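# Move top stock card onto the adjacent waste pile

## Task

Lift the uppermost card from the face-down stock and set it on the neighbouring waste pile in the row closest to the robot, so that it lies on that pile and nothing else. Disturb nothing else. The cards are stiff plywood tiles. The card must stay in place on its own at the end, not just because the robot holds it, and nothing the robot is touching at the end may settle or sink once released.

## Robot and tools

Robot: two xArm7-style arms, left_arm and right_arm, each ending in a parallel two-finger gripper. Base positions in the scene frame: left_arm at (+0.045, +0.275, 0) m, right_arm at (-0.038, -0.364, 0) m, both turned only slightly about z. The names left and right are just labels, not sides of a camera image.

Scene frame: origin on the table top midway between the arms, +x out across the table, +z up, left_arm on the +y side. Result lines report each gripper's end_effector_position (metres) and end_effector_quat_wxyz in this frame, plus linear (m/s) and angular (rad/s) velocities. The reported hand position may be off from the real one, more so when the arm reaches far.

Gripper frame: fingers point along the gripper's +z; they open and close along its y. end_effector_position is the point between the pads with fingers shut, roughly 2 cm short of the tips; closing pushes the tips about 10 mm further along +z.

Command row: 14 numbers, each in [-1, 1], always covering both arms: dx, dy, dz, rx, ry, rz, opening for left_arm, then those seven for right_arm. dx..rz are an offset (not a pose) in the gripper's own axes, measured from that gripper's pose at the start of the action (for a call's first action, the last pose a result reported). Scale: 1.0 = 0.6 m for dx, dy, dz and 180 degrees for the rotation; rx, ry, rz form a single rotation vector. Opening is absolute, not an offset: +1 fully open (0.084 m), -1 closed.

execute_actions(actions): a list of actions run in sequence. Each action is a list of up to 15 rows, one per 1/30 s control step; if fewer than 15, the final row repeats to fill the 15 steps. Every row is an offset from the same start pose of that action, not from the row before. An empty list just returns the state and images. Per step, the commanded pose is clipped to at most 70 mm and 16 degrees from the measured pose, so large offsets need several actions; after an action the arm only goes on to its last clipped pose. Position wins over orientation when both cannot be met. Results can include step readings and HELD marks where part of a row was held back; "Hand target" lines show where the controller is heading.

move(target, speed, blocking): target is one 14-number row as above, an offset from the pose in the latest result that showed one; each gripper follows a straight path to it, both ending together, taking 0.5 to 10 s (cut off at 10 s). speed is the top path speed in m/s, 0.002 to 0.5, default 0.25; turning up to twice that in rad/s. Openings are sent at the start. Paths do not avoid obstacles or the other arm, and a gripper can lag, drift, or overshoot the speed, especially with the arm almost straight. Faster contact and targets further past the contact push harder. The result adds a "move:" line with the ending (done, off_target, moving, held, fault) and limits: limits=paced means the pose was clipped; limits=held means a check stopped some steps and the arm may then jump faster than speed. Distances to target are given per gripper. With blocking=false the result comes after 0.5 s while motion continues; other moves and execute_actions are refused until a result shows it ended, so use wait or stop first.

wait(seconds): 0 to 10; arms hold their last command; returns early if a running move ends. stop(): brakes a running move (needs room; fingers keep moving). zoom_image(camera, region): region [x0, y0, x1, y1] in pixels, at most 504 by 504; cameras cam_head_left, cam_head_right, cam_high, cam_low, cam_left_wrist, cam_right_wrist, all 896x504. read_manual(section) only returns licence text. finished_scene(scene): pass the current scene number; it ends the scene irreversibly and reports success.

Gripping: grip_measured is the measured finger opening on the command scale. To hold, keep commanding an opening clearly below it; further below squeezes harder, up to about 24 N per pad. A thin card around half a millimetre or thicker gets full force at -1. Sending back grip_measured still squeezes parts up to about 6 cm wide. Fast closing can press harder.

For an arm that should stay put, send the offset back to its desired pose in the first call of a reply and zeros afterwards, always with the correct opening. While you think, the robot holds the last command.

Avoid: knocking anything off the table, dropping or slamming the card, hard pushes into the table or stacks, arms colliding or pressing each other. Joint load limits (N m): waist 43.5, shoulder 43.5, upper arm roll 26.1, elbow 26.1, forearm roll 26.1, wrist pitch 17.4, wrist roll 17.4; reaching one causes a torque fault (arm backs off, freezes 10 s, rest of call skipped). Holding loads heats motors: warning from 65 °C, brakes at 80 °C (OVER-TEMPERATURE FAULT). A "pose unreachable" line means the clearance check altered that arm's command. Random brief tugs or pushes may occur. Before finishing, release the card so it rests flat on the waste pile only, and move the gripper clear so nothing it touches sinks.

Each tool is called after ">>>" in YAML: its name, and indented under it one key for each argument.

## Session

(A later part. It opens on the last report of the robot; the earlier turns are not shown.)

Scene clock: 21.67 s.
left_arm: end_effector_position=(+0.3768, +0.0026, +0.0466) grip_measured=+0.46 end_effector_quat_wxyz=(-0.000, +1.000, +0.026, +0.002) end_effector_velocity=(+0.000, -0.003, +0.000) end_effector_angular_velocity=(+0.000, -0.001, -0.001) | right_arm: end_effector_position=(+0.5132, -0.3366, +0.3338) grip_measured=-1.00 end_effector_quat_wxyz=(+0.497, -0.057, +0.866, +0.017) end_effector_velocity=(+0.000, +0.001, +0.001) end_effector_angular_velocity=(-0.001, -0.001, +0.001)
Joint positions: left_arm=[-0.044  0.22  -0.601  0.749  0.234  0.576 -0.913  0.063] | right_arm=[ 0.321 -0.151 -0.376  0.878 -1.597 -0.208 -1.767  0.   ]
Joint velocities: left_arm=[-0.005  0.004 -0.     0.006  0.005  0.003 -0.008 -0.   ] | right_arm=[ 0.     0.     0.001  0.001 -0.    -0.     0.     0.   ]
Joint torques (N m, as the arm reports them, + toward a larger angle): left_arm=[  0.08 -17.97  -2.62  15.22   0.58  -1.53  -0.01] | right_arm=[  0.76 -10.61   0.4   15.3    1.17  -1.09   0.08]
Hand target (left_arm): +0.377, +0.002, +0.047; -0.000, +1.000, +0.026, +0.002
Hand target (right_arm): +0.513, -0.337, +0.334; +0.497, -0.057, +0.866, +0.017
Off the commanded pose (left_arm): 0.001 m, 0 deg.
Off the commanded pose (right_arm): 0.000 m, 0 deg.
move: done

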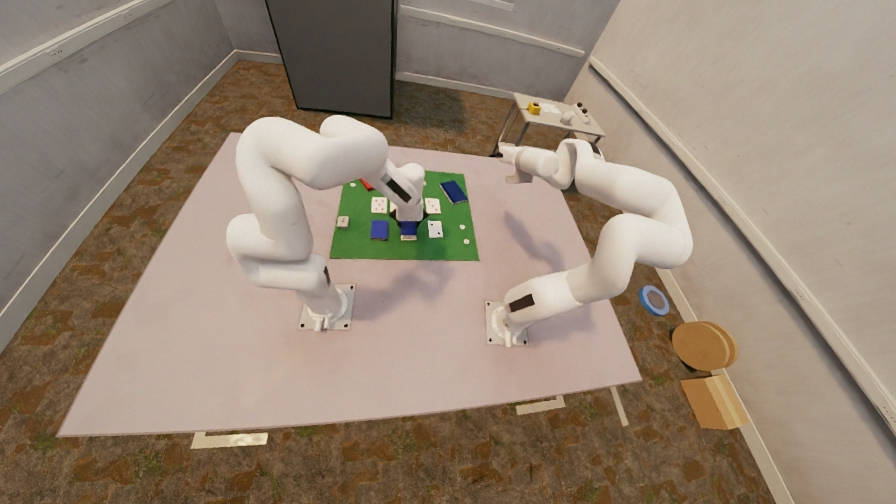

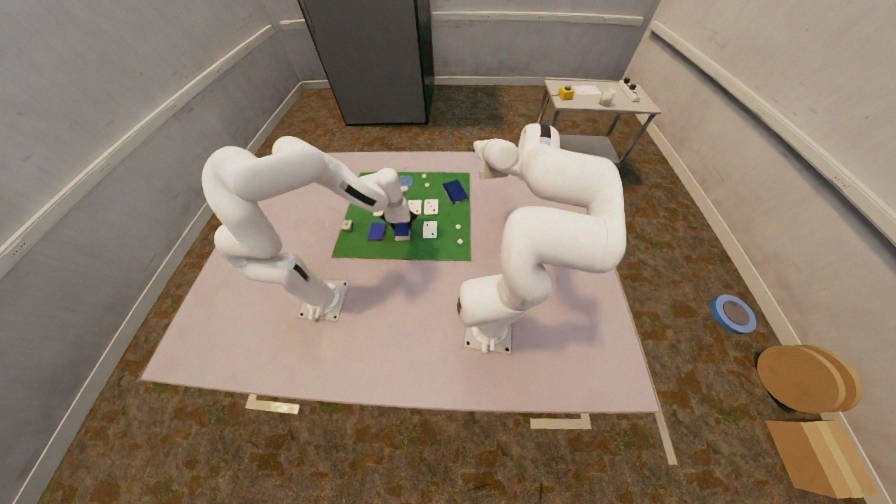

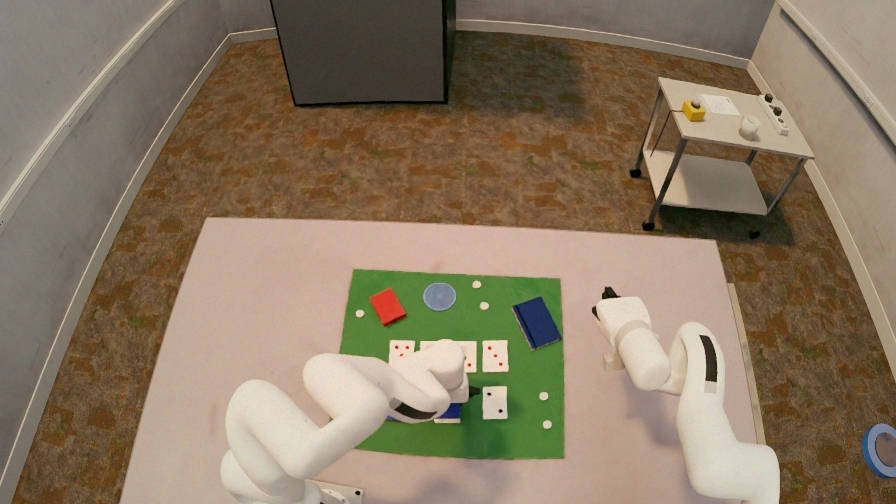

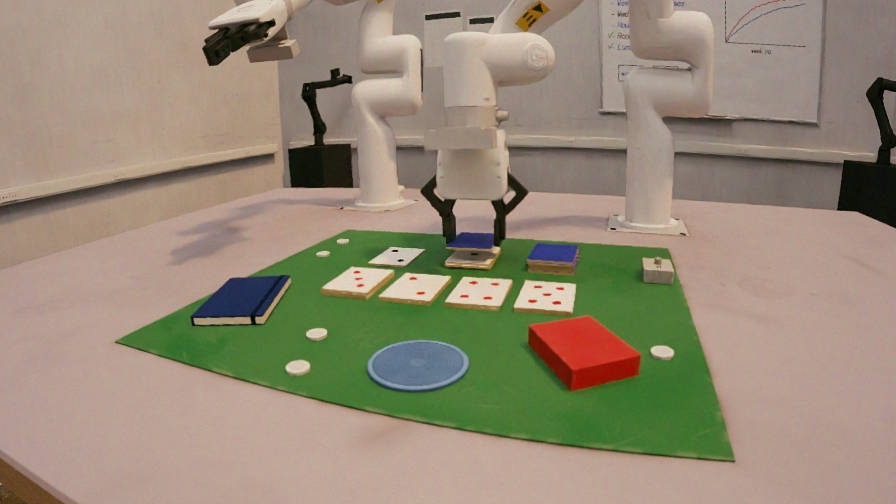

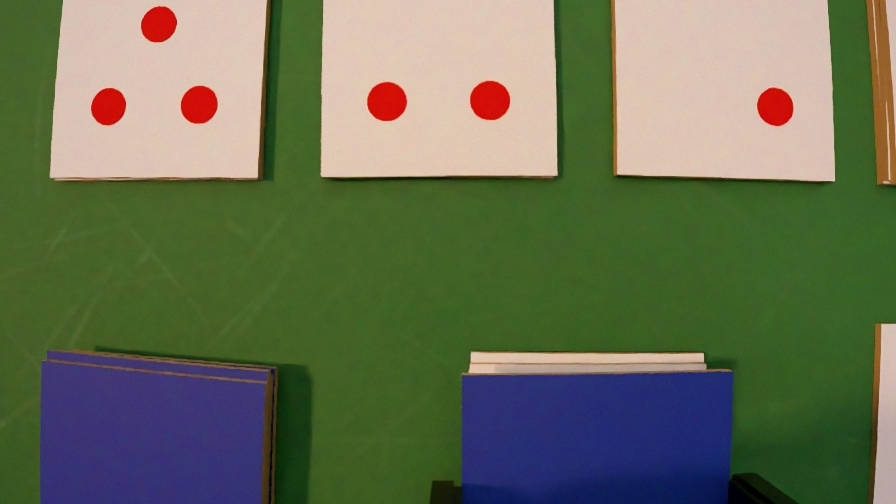

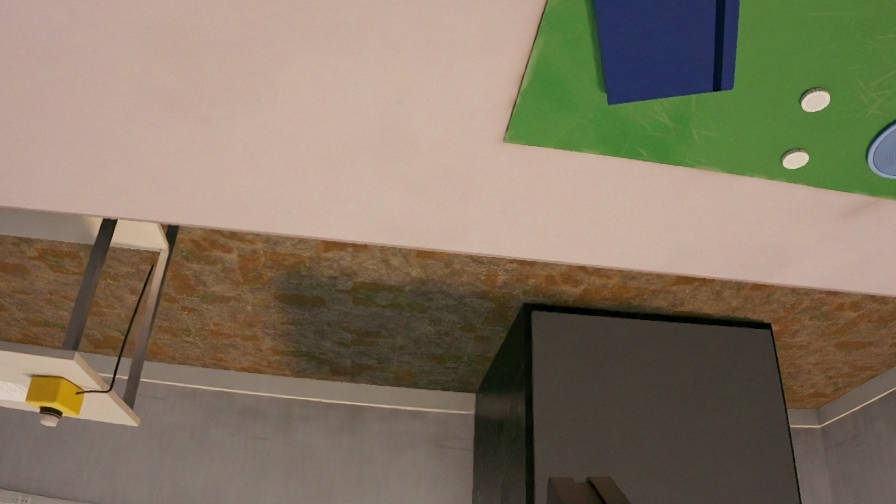

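>>> execute_actions:
  actions:
    - [[0,0.0005,0.003,0,0,0,0.1,0,0,0,0,0,0,-1],[0,0.001,0.006,0,0,0,0.1,0,0,0,0,0,0,-1],[0,0.0015,0.009,0,0,0,0.1,0,0,0,0,0,0,-1],[-0.001,0.002,0.012,0,0,0,0.1,0,0,0,0,0,0,-1],[-0.001,0.0025,0.015,0,0,0,0.1,0,0,0,0,0,0,-1],[-0.001,0.003,0.018,0,0,0,0.1,0,0,0,0,0,0,-1],[-0.0015,0.0033,0.021,0,0,0,0.1,0,0,0,0,0,0,-1],[-0.0015,0.0033,0.024,0,0,0,0.1,0,0,0,0,0,0,-1],[-0.0015,0.0033,0.026,0,0,0,0.1,0,0,0,0,0,0,-1],[-0.0015,0.0033,0.0275,0,0,0,0.1,0,0,0,0,0,0,-1]]
    - [[0,0,0.001,0,0,0,0.1,0,0,0,0,0,0,-1],[0,0,0.002,0,0,0,0.1,0,0,0,0,0,0,-1],[0,0,0.003,0,0,0,0.1,0,0,0,0,0,0,-1]]

>>> zoom_image:
  camera: "cam_low"
  region: [430, 225, 520, 285]

Scene clock: 23.40 s.
left_arm: end_effector_position=(+0.3759, +0.0006, +0.0285) grip_measured=+0.46 end_effector_quat_wxyz=(-0.000, +1.000, +0.026, +0.002) end_effector_velocity=(-0.000, -0.000, -0.000) end_effector_angular_velocity=(-0.000, +0.000, +0.000) | right_arm: end_effector_position=(+0.5132, -0.3366, +0.3338) grip_measured=-1.00 end_effector_quat_wxyz=(+0.497, -0.057, +0.866, +0.017) end_effector_velocity=(-0.000, -0.001, -0.000) end_effector_angular_velocity=(+0.001, +0.000, -0.001)
Joint positions: left_arm=[-0.07   0.277 -0.57   0.75   0.3    0.533 -0.965  0.063] | right_arm=[ 0.321 -0.151 -0.376  0.878 -1.597 -0.208 -1.767  0.   ]
Joint velocities: left_arm=[ 0.001  0.    -0.001 -0.    -0.001 -0.     0.    -0.   ] | right_arm=[-0.001 -0.     0.    -0.     0.    -0.     0.     0.   ]
Joint torques (N m, as the arm reports them, + toward a larger angle): left_arm=[  0.61 -18.96  -3.32  14.47   0.43  -1.62   0.04] | right_arm=[  0.87 -10.64   0.46  15.44   1.11  -1.13   0.15]
Hand target (left_arm): +0.376, +0.001, +0.028; -0.000, +1.000, +0.026, +0.002
Hand target (right_arm): +0.513, -0.337, +0.334; +0.497, -0.057, +0.866, +0.017
Off the commanded pose (left_arm): 0.000 m, 0 deg.
Off the commanded pose (right_arm): 0.000 m, 0 deg.
Step readings (end_effector_position; steps 1 to 15: 1st action; 16 to 30: 2nd action):
0: left_arm (+0.3768, +0.0021, +0.0466) | right_arm (+0.5132, -0.3366, +0.3338)
1: left_arm (+0.3768, +0.0021, +0.0466) | right_arm (+0.5132, -0.3366, +0.3338)
2: left_arm (+0.3770, +0.0020, +0.0462) | right_arm (+0.5132, -0.3366, +0.3338)
4: left_arm (+0.3771, +0.0018, +0.0440) | right_arm (+0.5132, -0.3366, +0.3338)
8: left_arm (+0.3760, +0.0011, +0.0368) | right_arm (+0.5132, -0.3366, +0.3338)
15: left_arm (+0.3759, +0.0007, +0.0303) | right_arm (+0.5132, -0.3366, +0.3338)
16: left_arm (+0.3760, +0.0005, +0.0303) | right_arm (+0.5132, -0.3366, +0.3338)
17: left_arm (+0.3761, +0.0004, +0.0302) | right_arm (+0.5132, -0.3366, +0.3338)
19: left_arm (+0.3762, +0.0004, +0.0295) | right_arm (+0.5132, -0.3366, +0.3338)
23: left_arm (+0.3758, +0.0007, +0.0285) | right_arm (+0.5132, -0.3366, +0.3338)
30: end_effector_position above

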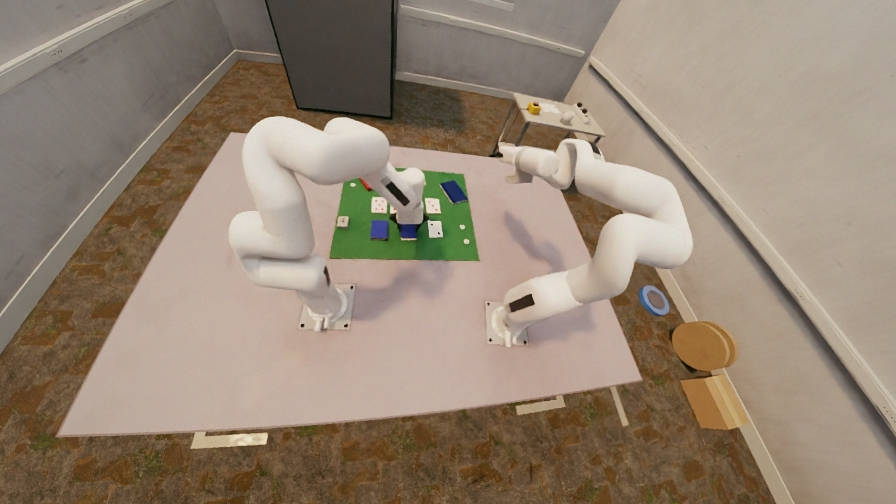

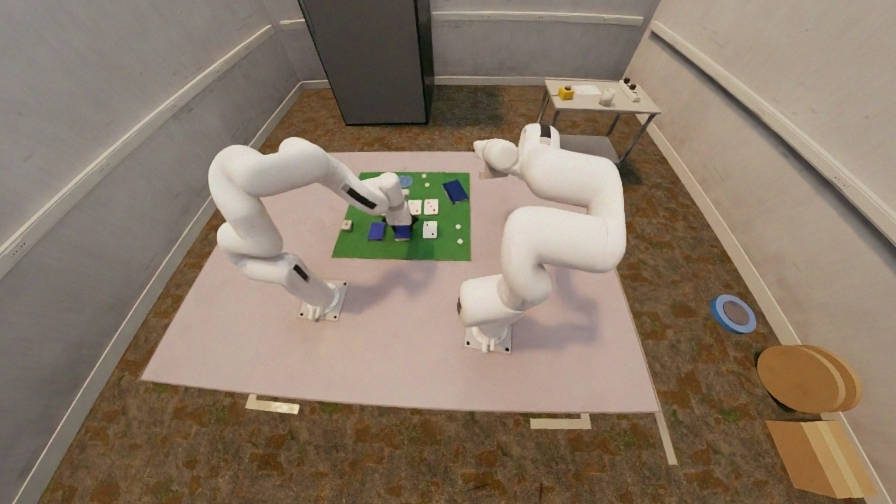

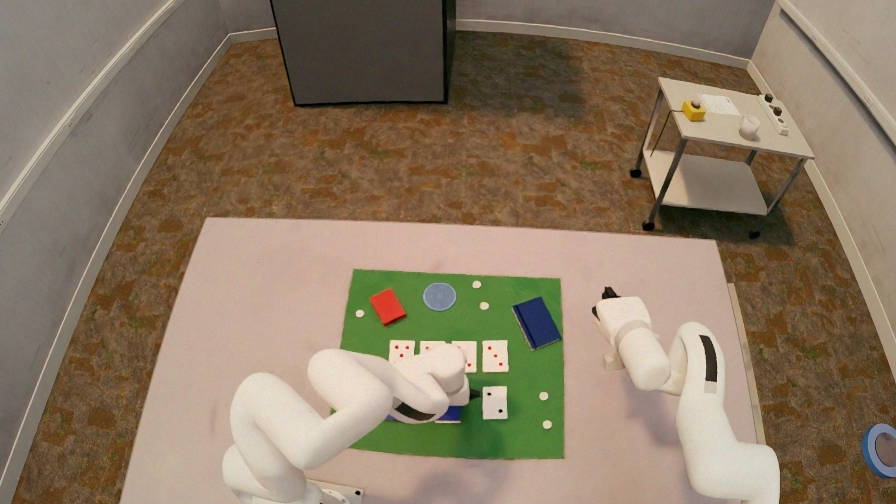

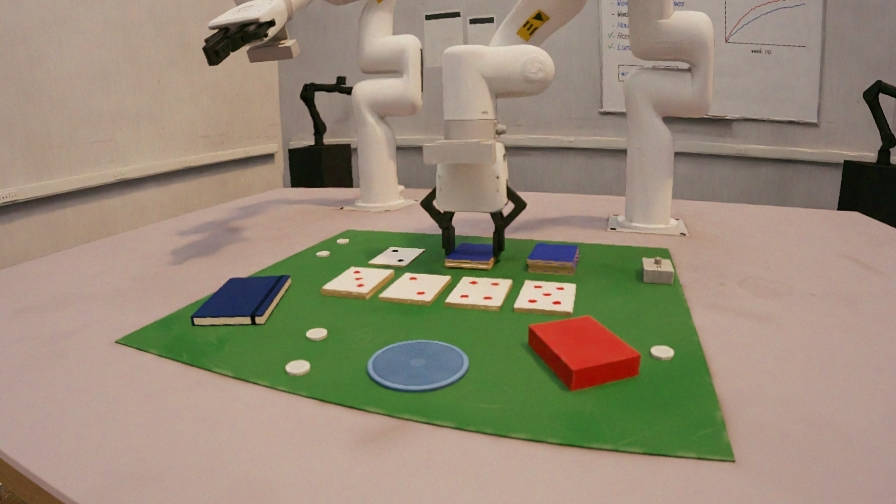

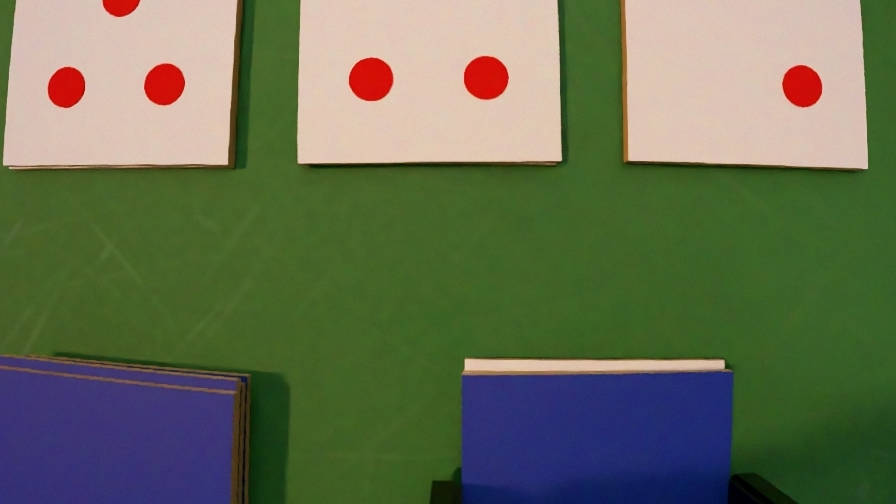

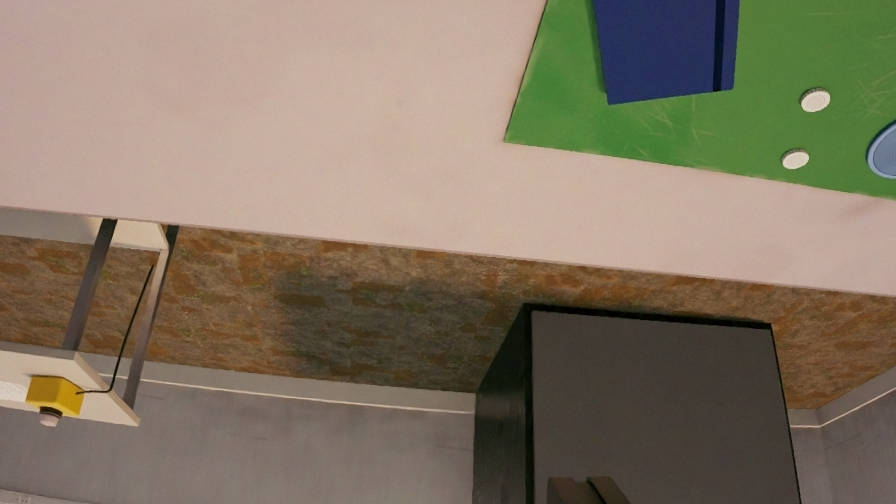

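Region (430, 225, 520, 285) of cam_low's 896x504 image, scaled by 5.600, with more detail than that image has.

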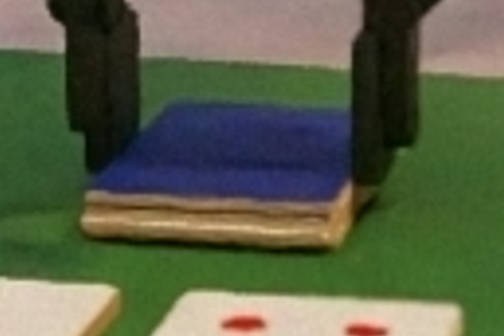

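>>> execute_actions:
  actions:
    - [[0,0,0.001,0,0,0,0.1,0,0,0,0,0,0,-1],[0,0,0.0018,0,0,0,0.1,0,0,0,0,0,0,-1],[0,0,0.0018,0,0,0,0.1,0,0,0,0,0,0,-1],[0,0,0.0018,0,0,0,0.1,0,0,0,0,0,0,-1],[0,0,0.0018,0,0,0,0.1,0,0,0,0,0,0,-1],[0,0,0.0018,0,0,0,0.1,0,0,0,0,0,0,-1],[0,0,0.0018,0,0,0,0.1,0,0,0,0,0,0,-1],[0,0,0.0018,0,0,0,0.3,0,0,0,0,0,0,-1],[0,0,0.0018,0,0,0,0.45,0,0,0,0,0,0,-1],[0,0,0.0018,0,0,0,0.55,0,0,0,0,0,0,-1],[0,0,0.0018,0,0,0,0.65,0,0,0,0,0,0,-1],[0,0,0.0018,0,0,0,0.75,0,0,0,0,0,0,-1],[0,0,0.0018,0,0,0,0.8,0,0,0,0,0,0,-1]]
    - [[0,0,0,0,0,0,0.8,0,0,0,0,0,0,-1],[0,0,0,0,0,0,0.8,0,0,0,0,0,0,-1],[0,0,-0.003,0,0,0,0.8,0,0,0,0,0,0,-1],[0,0,-0.008,0,0,0,0.8,0,0,0,0,0,0,-1],[0,0,-0.015,0,0,0,0.8,0,0,0,0,0,0,-1],[0,0,-0.023,0,0,0,0.8,0,0,0,0,0,0,-1],[0,0,-0.031,0,0,0,0.8,0,0,0,0,0,0,-1],[0,0,-0.039,0,0,0,0.8,0,0,0,0,0,0,-1],[0,0,-0.046,0,0,0,0.8,0,0,0,0,0,0,-1],[0,0,-0.052,0,0,0,0.8,0,0,0,0,0,0,-1],[0,0,-0.057,0,0,0,0.8,0,0,0,0,0,0,-1],[0,0,-0.06,0,0,0,0.8,0,0,0,0,0,0,-1]]

>>> zoom_image:
  camera: "cam_low"
  region: [430, 215, 600, 285]

Scene clock: 25.23 s.
left_arm: end_effector_position=(+0.3769, -0.0004, +0.0623) grip_measured=+0.80 end_effector_quat_wxyz=(+0.000, +1.000, +0.026, +0.004) end_effector_velocity=(-0.002, +0.007, +0.029) end_effector_angular_velocity=(+0.001, +0.020, +0.004) | right_arm: end_effector_position=(+0.5132, -0.3366, +0.3338) grip_measured=-1.00 end_effector_quat_wxyz=(+0.497, -0.057, +0.866, +0.017) end_effector_velocity=(+0.000, -0.001, +0.001) end_effector_angular_velocity=(-0.001, -0.001, -0.001)
Joint positions: left_arm=[-0.037  0.177 -0.62   0.757  0.187  0.614 -0.885  0.077] | right_arm=[ 0.321 -0.151 -0.376  0.878 -1.597 -0.208 -1.767  0.   ]
Joint velocities: left_arm=[ 0.042 -0.096 -0.041  0.003 -0.133  0.092  0.106 -0.   ] | right_arm=[-0.001 -0.     0.     0.001 -0.     0.     0.     0.   ]
Joint torques (N m, as the arm reports them, + toward a larger angle): left_arm=[  0.42 -14.49  -1.22  14.2    0.78  -1.47   0.09] | right_arm=[  0.79 -10.5    0.31  15.43   1.27  -1.19   0.16]
Hand target (left_arm): +0.376, +0.001, +0.063; -0.000, +1.000, +0.026, +0.002
Hand target (right_arm): +0.513, -0.337, +0.334; +0.497, -0.057, +0.866, +0.017
Off the commanded pose (left_arm): 0.002 m, 0 deg.
Off the commanded pose (right_arm): 0.000 m, 0 deg.
Step readings (end_effector_position; steps 1 to 15: 1st action; 16 to 30: 2nd action):
0: left_arm (+0.3759, +0.0007, +0.0285) | right_arm (+0.5132, -0.3366, +0.3338)
1: left_arm (+0.3759, +0.0006, +0.0284) | right_arm (+0.5132, -0.3366, +0.3338)
2: left_arm (+0.3760, +0.0006, +0.0283) | right_arm (+0.5132, -0.3366, +0.3338)
4: left_arm (+0.3759, +0.0006, +0.0278) | right_arm (+0.5132, -0.3366, +0.3338)
8: left_arm (+0.3759, +0.0007, +0.0274) | right_arm (+0.5132, -0.3366, +0.3338)
15: left_arm (+0.3760, +0.0006, +0.0275) | right_arm (+0.5132, -0.3366, +0.3338)
16: left_arm (+0.3760, +0.0006, +0.0275) | right_arm (+0.5132, -0.3366, +0.3338)
17: left_arm (+0.3759, +0.0006, +0.0275) | right_arm (+0.5132, -0.3366, +0.3338)
19: left_arm (+0.3758, +0.0007, +0.0279) | right_arm (+0.5132, -0.3366, +0.3338)
23: left_arm (+0.3756, +0.0009, +0.0377) | right_arm (+0.5132, -0.3366, +0.3338)
30: end_effector_position above

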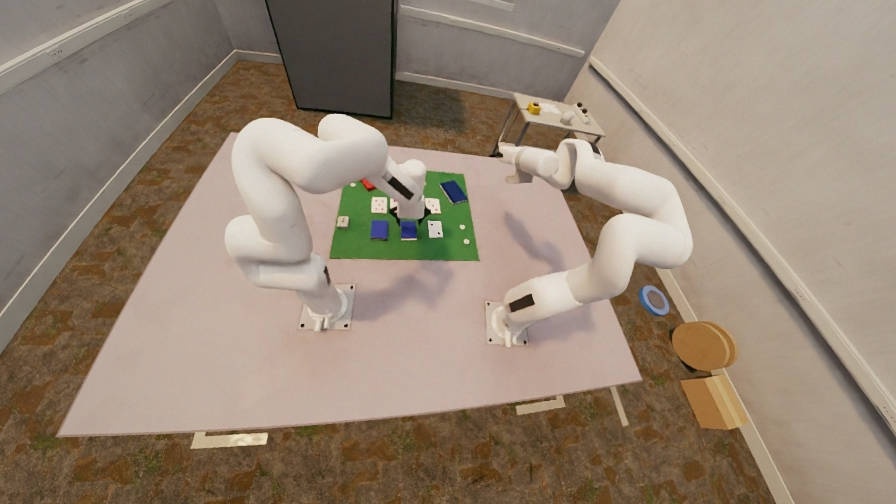

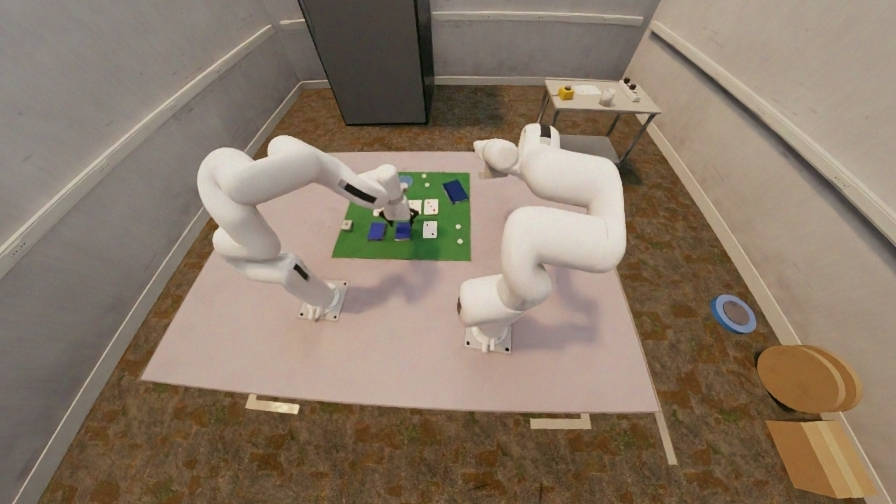

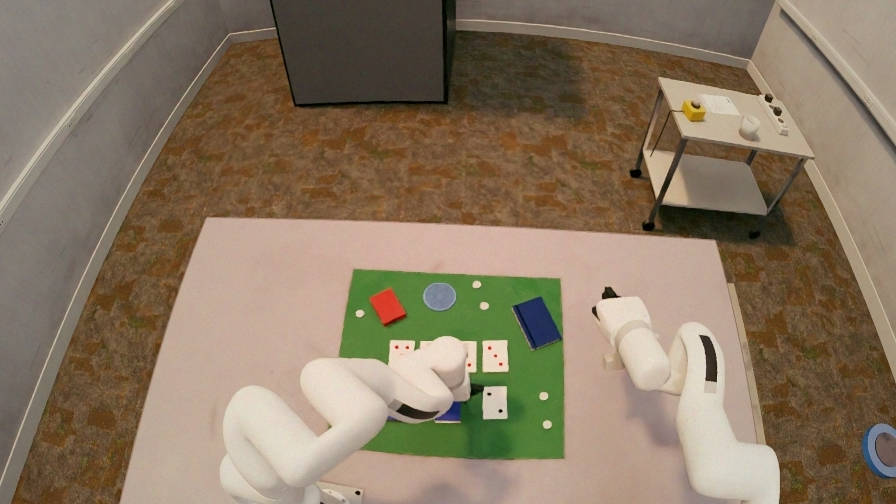

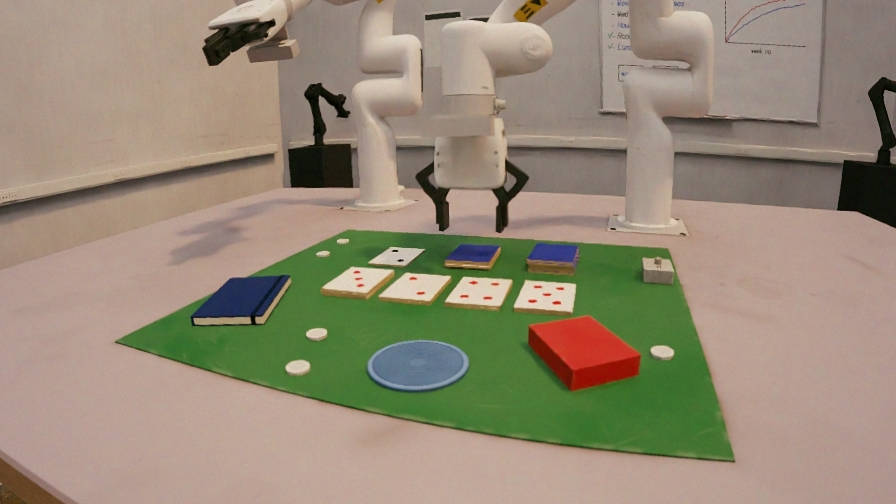

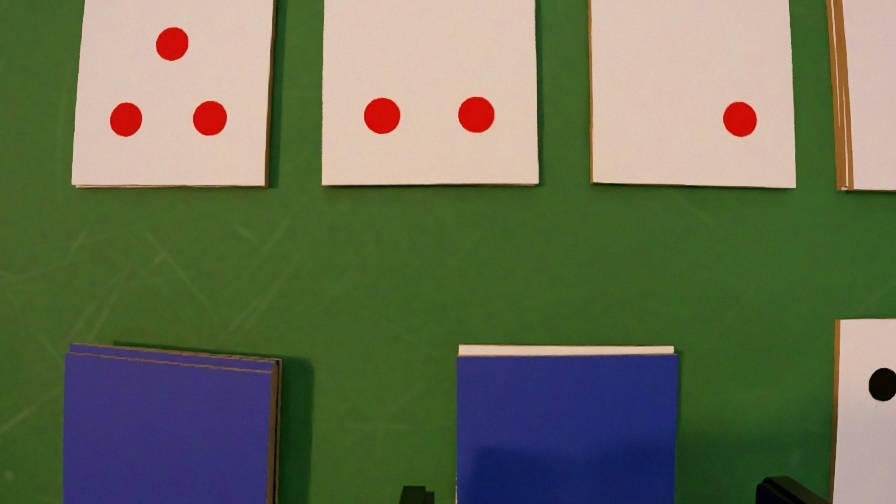

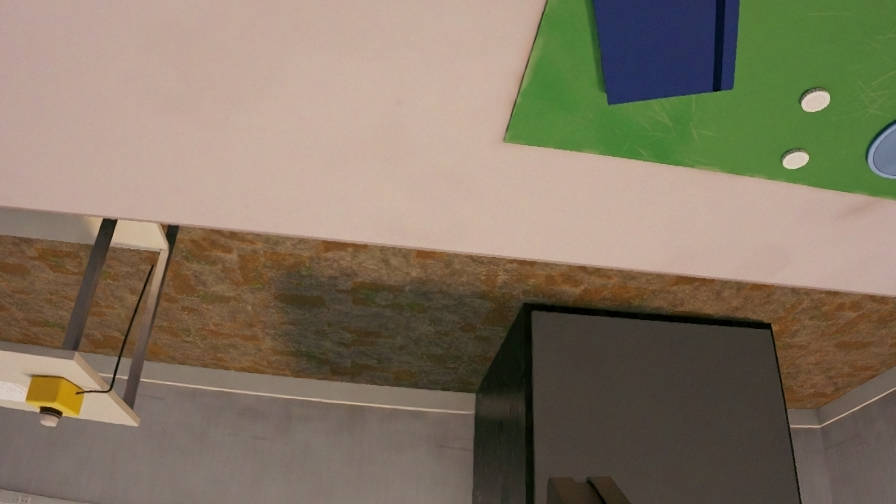

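Region (430, 215, 600, 285) of cam_low's 896x504 image, scaled by 2.965, with more detail than that image has; it fills the top 208 rows of this view, and the rest is white.

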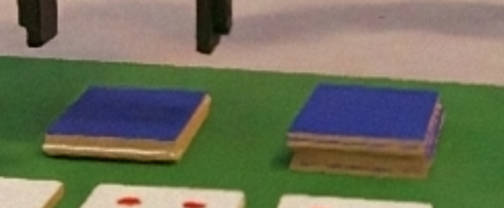

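>>> finished_scene:
  scene: 1

The scene is finished: the task was done.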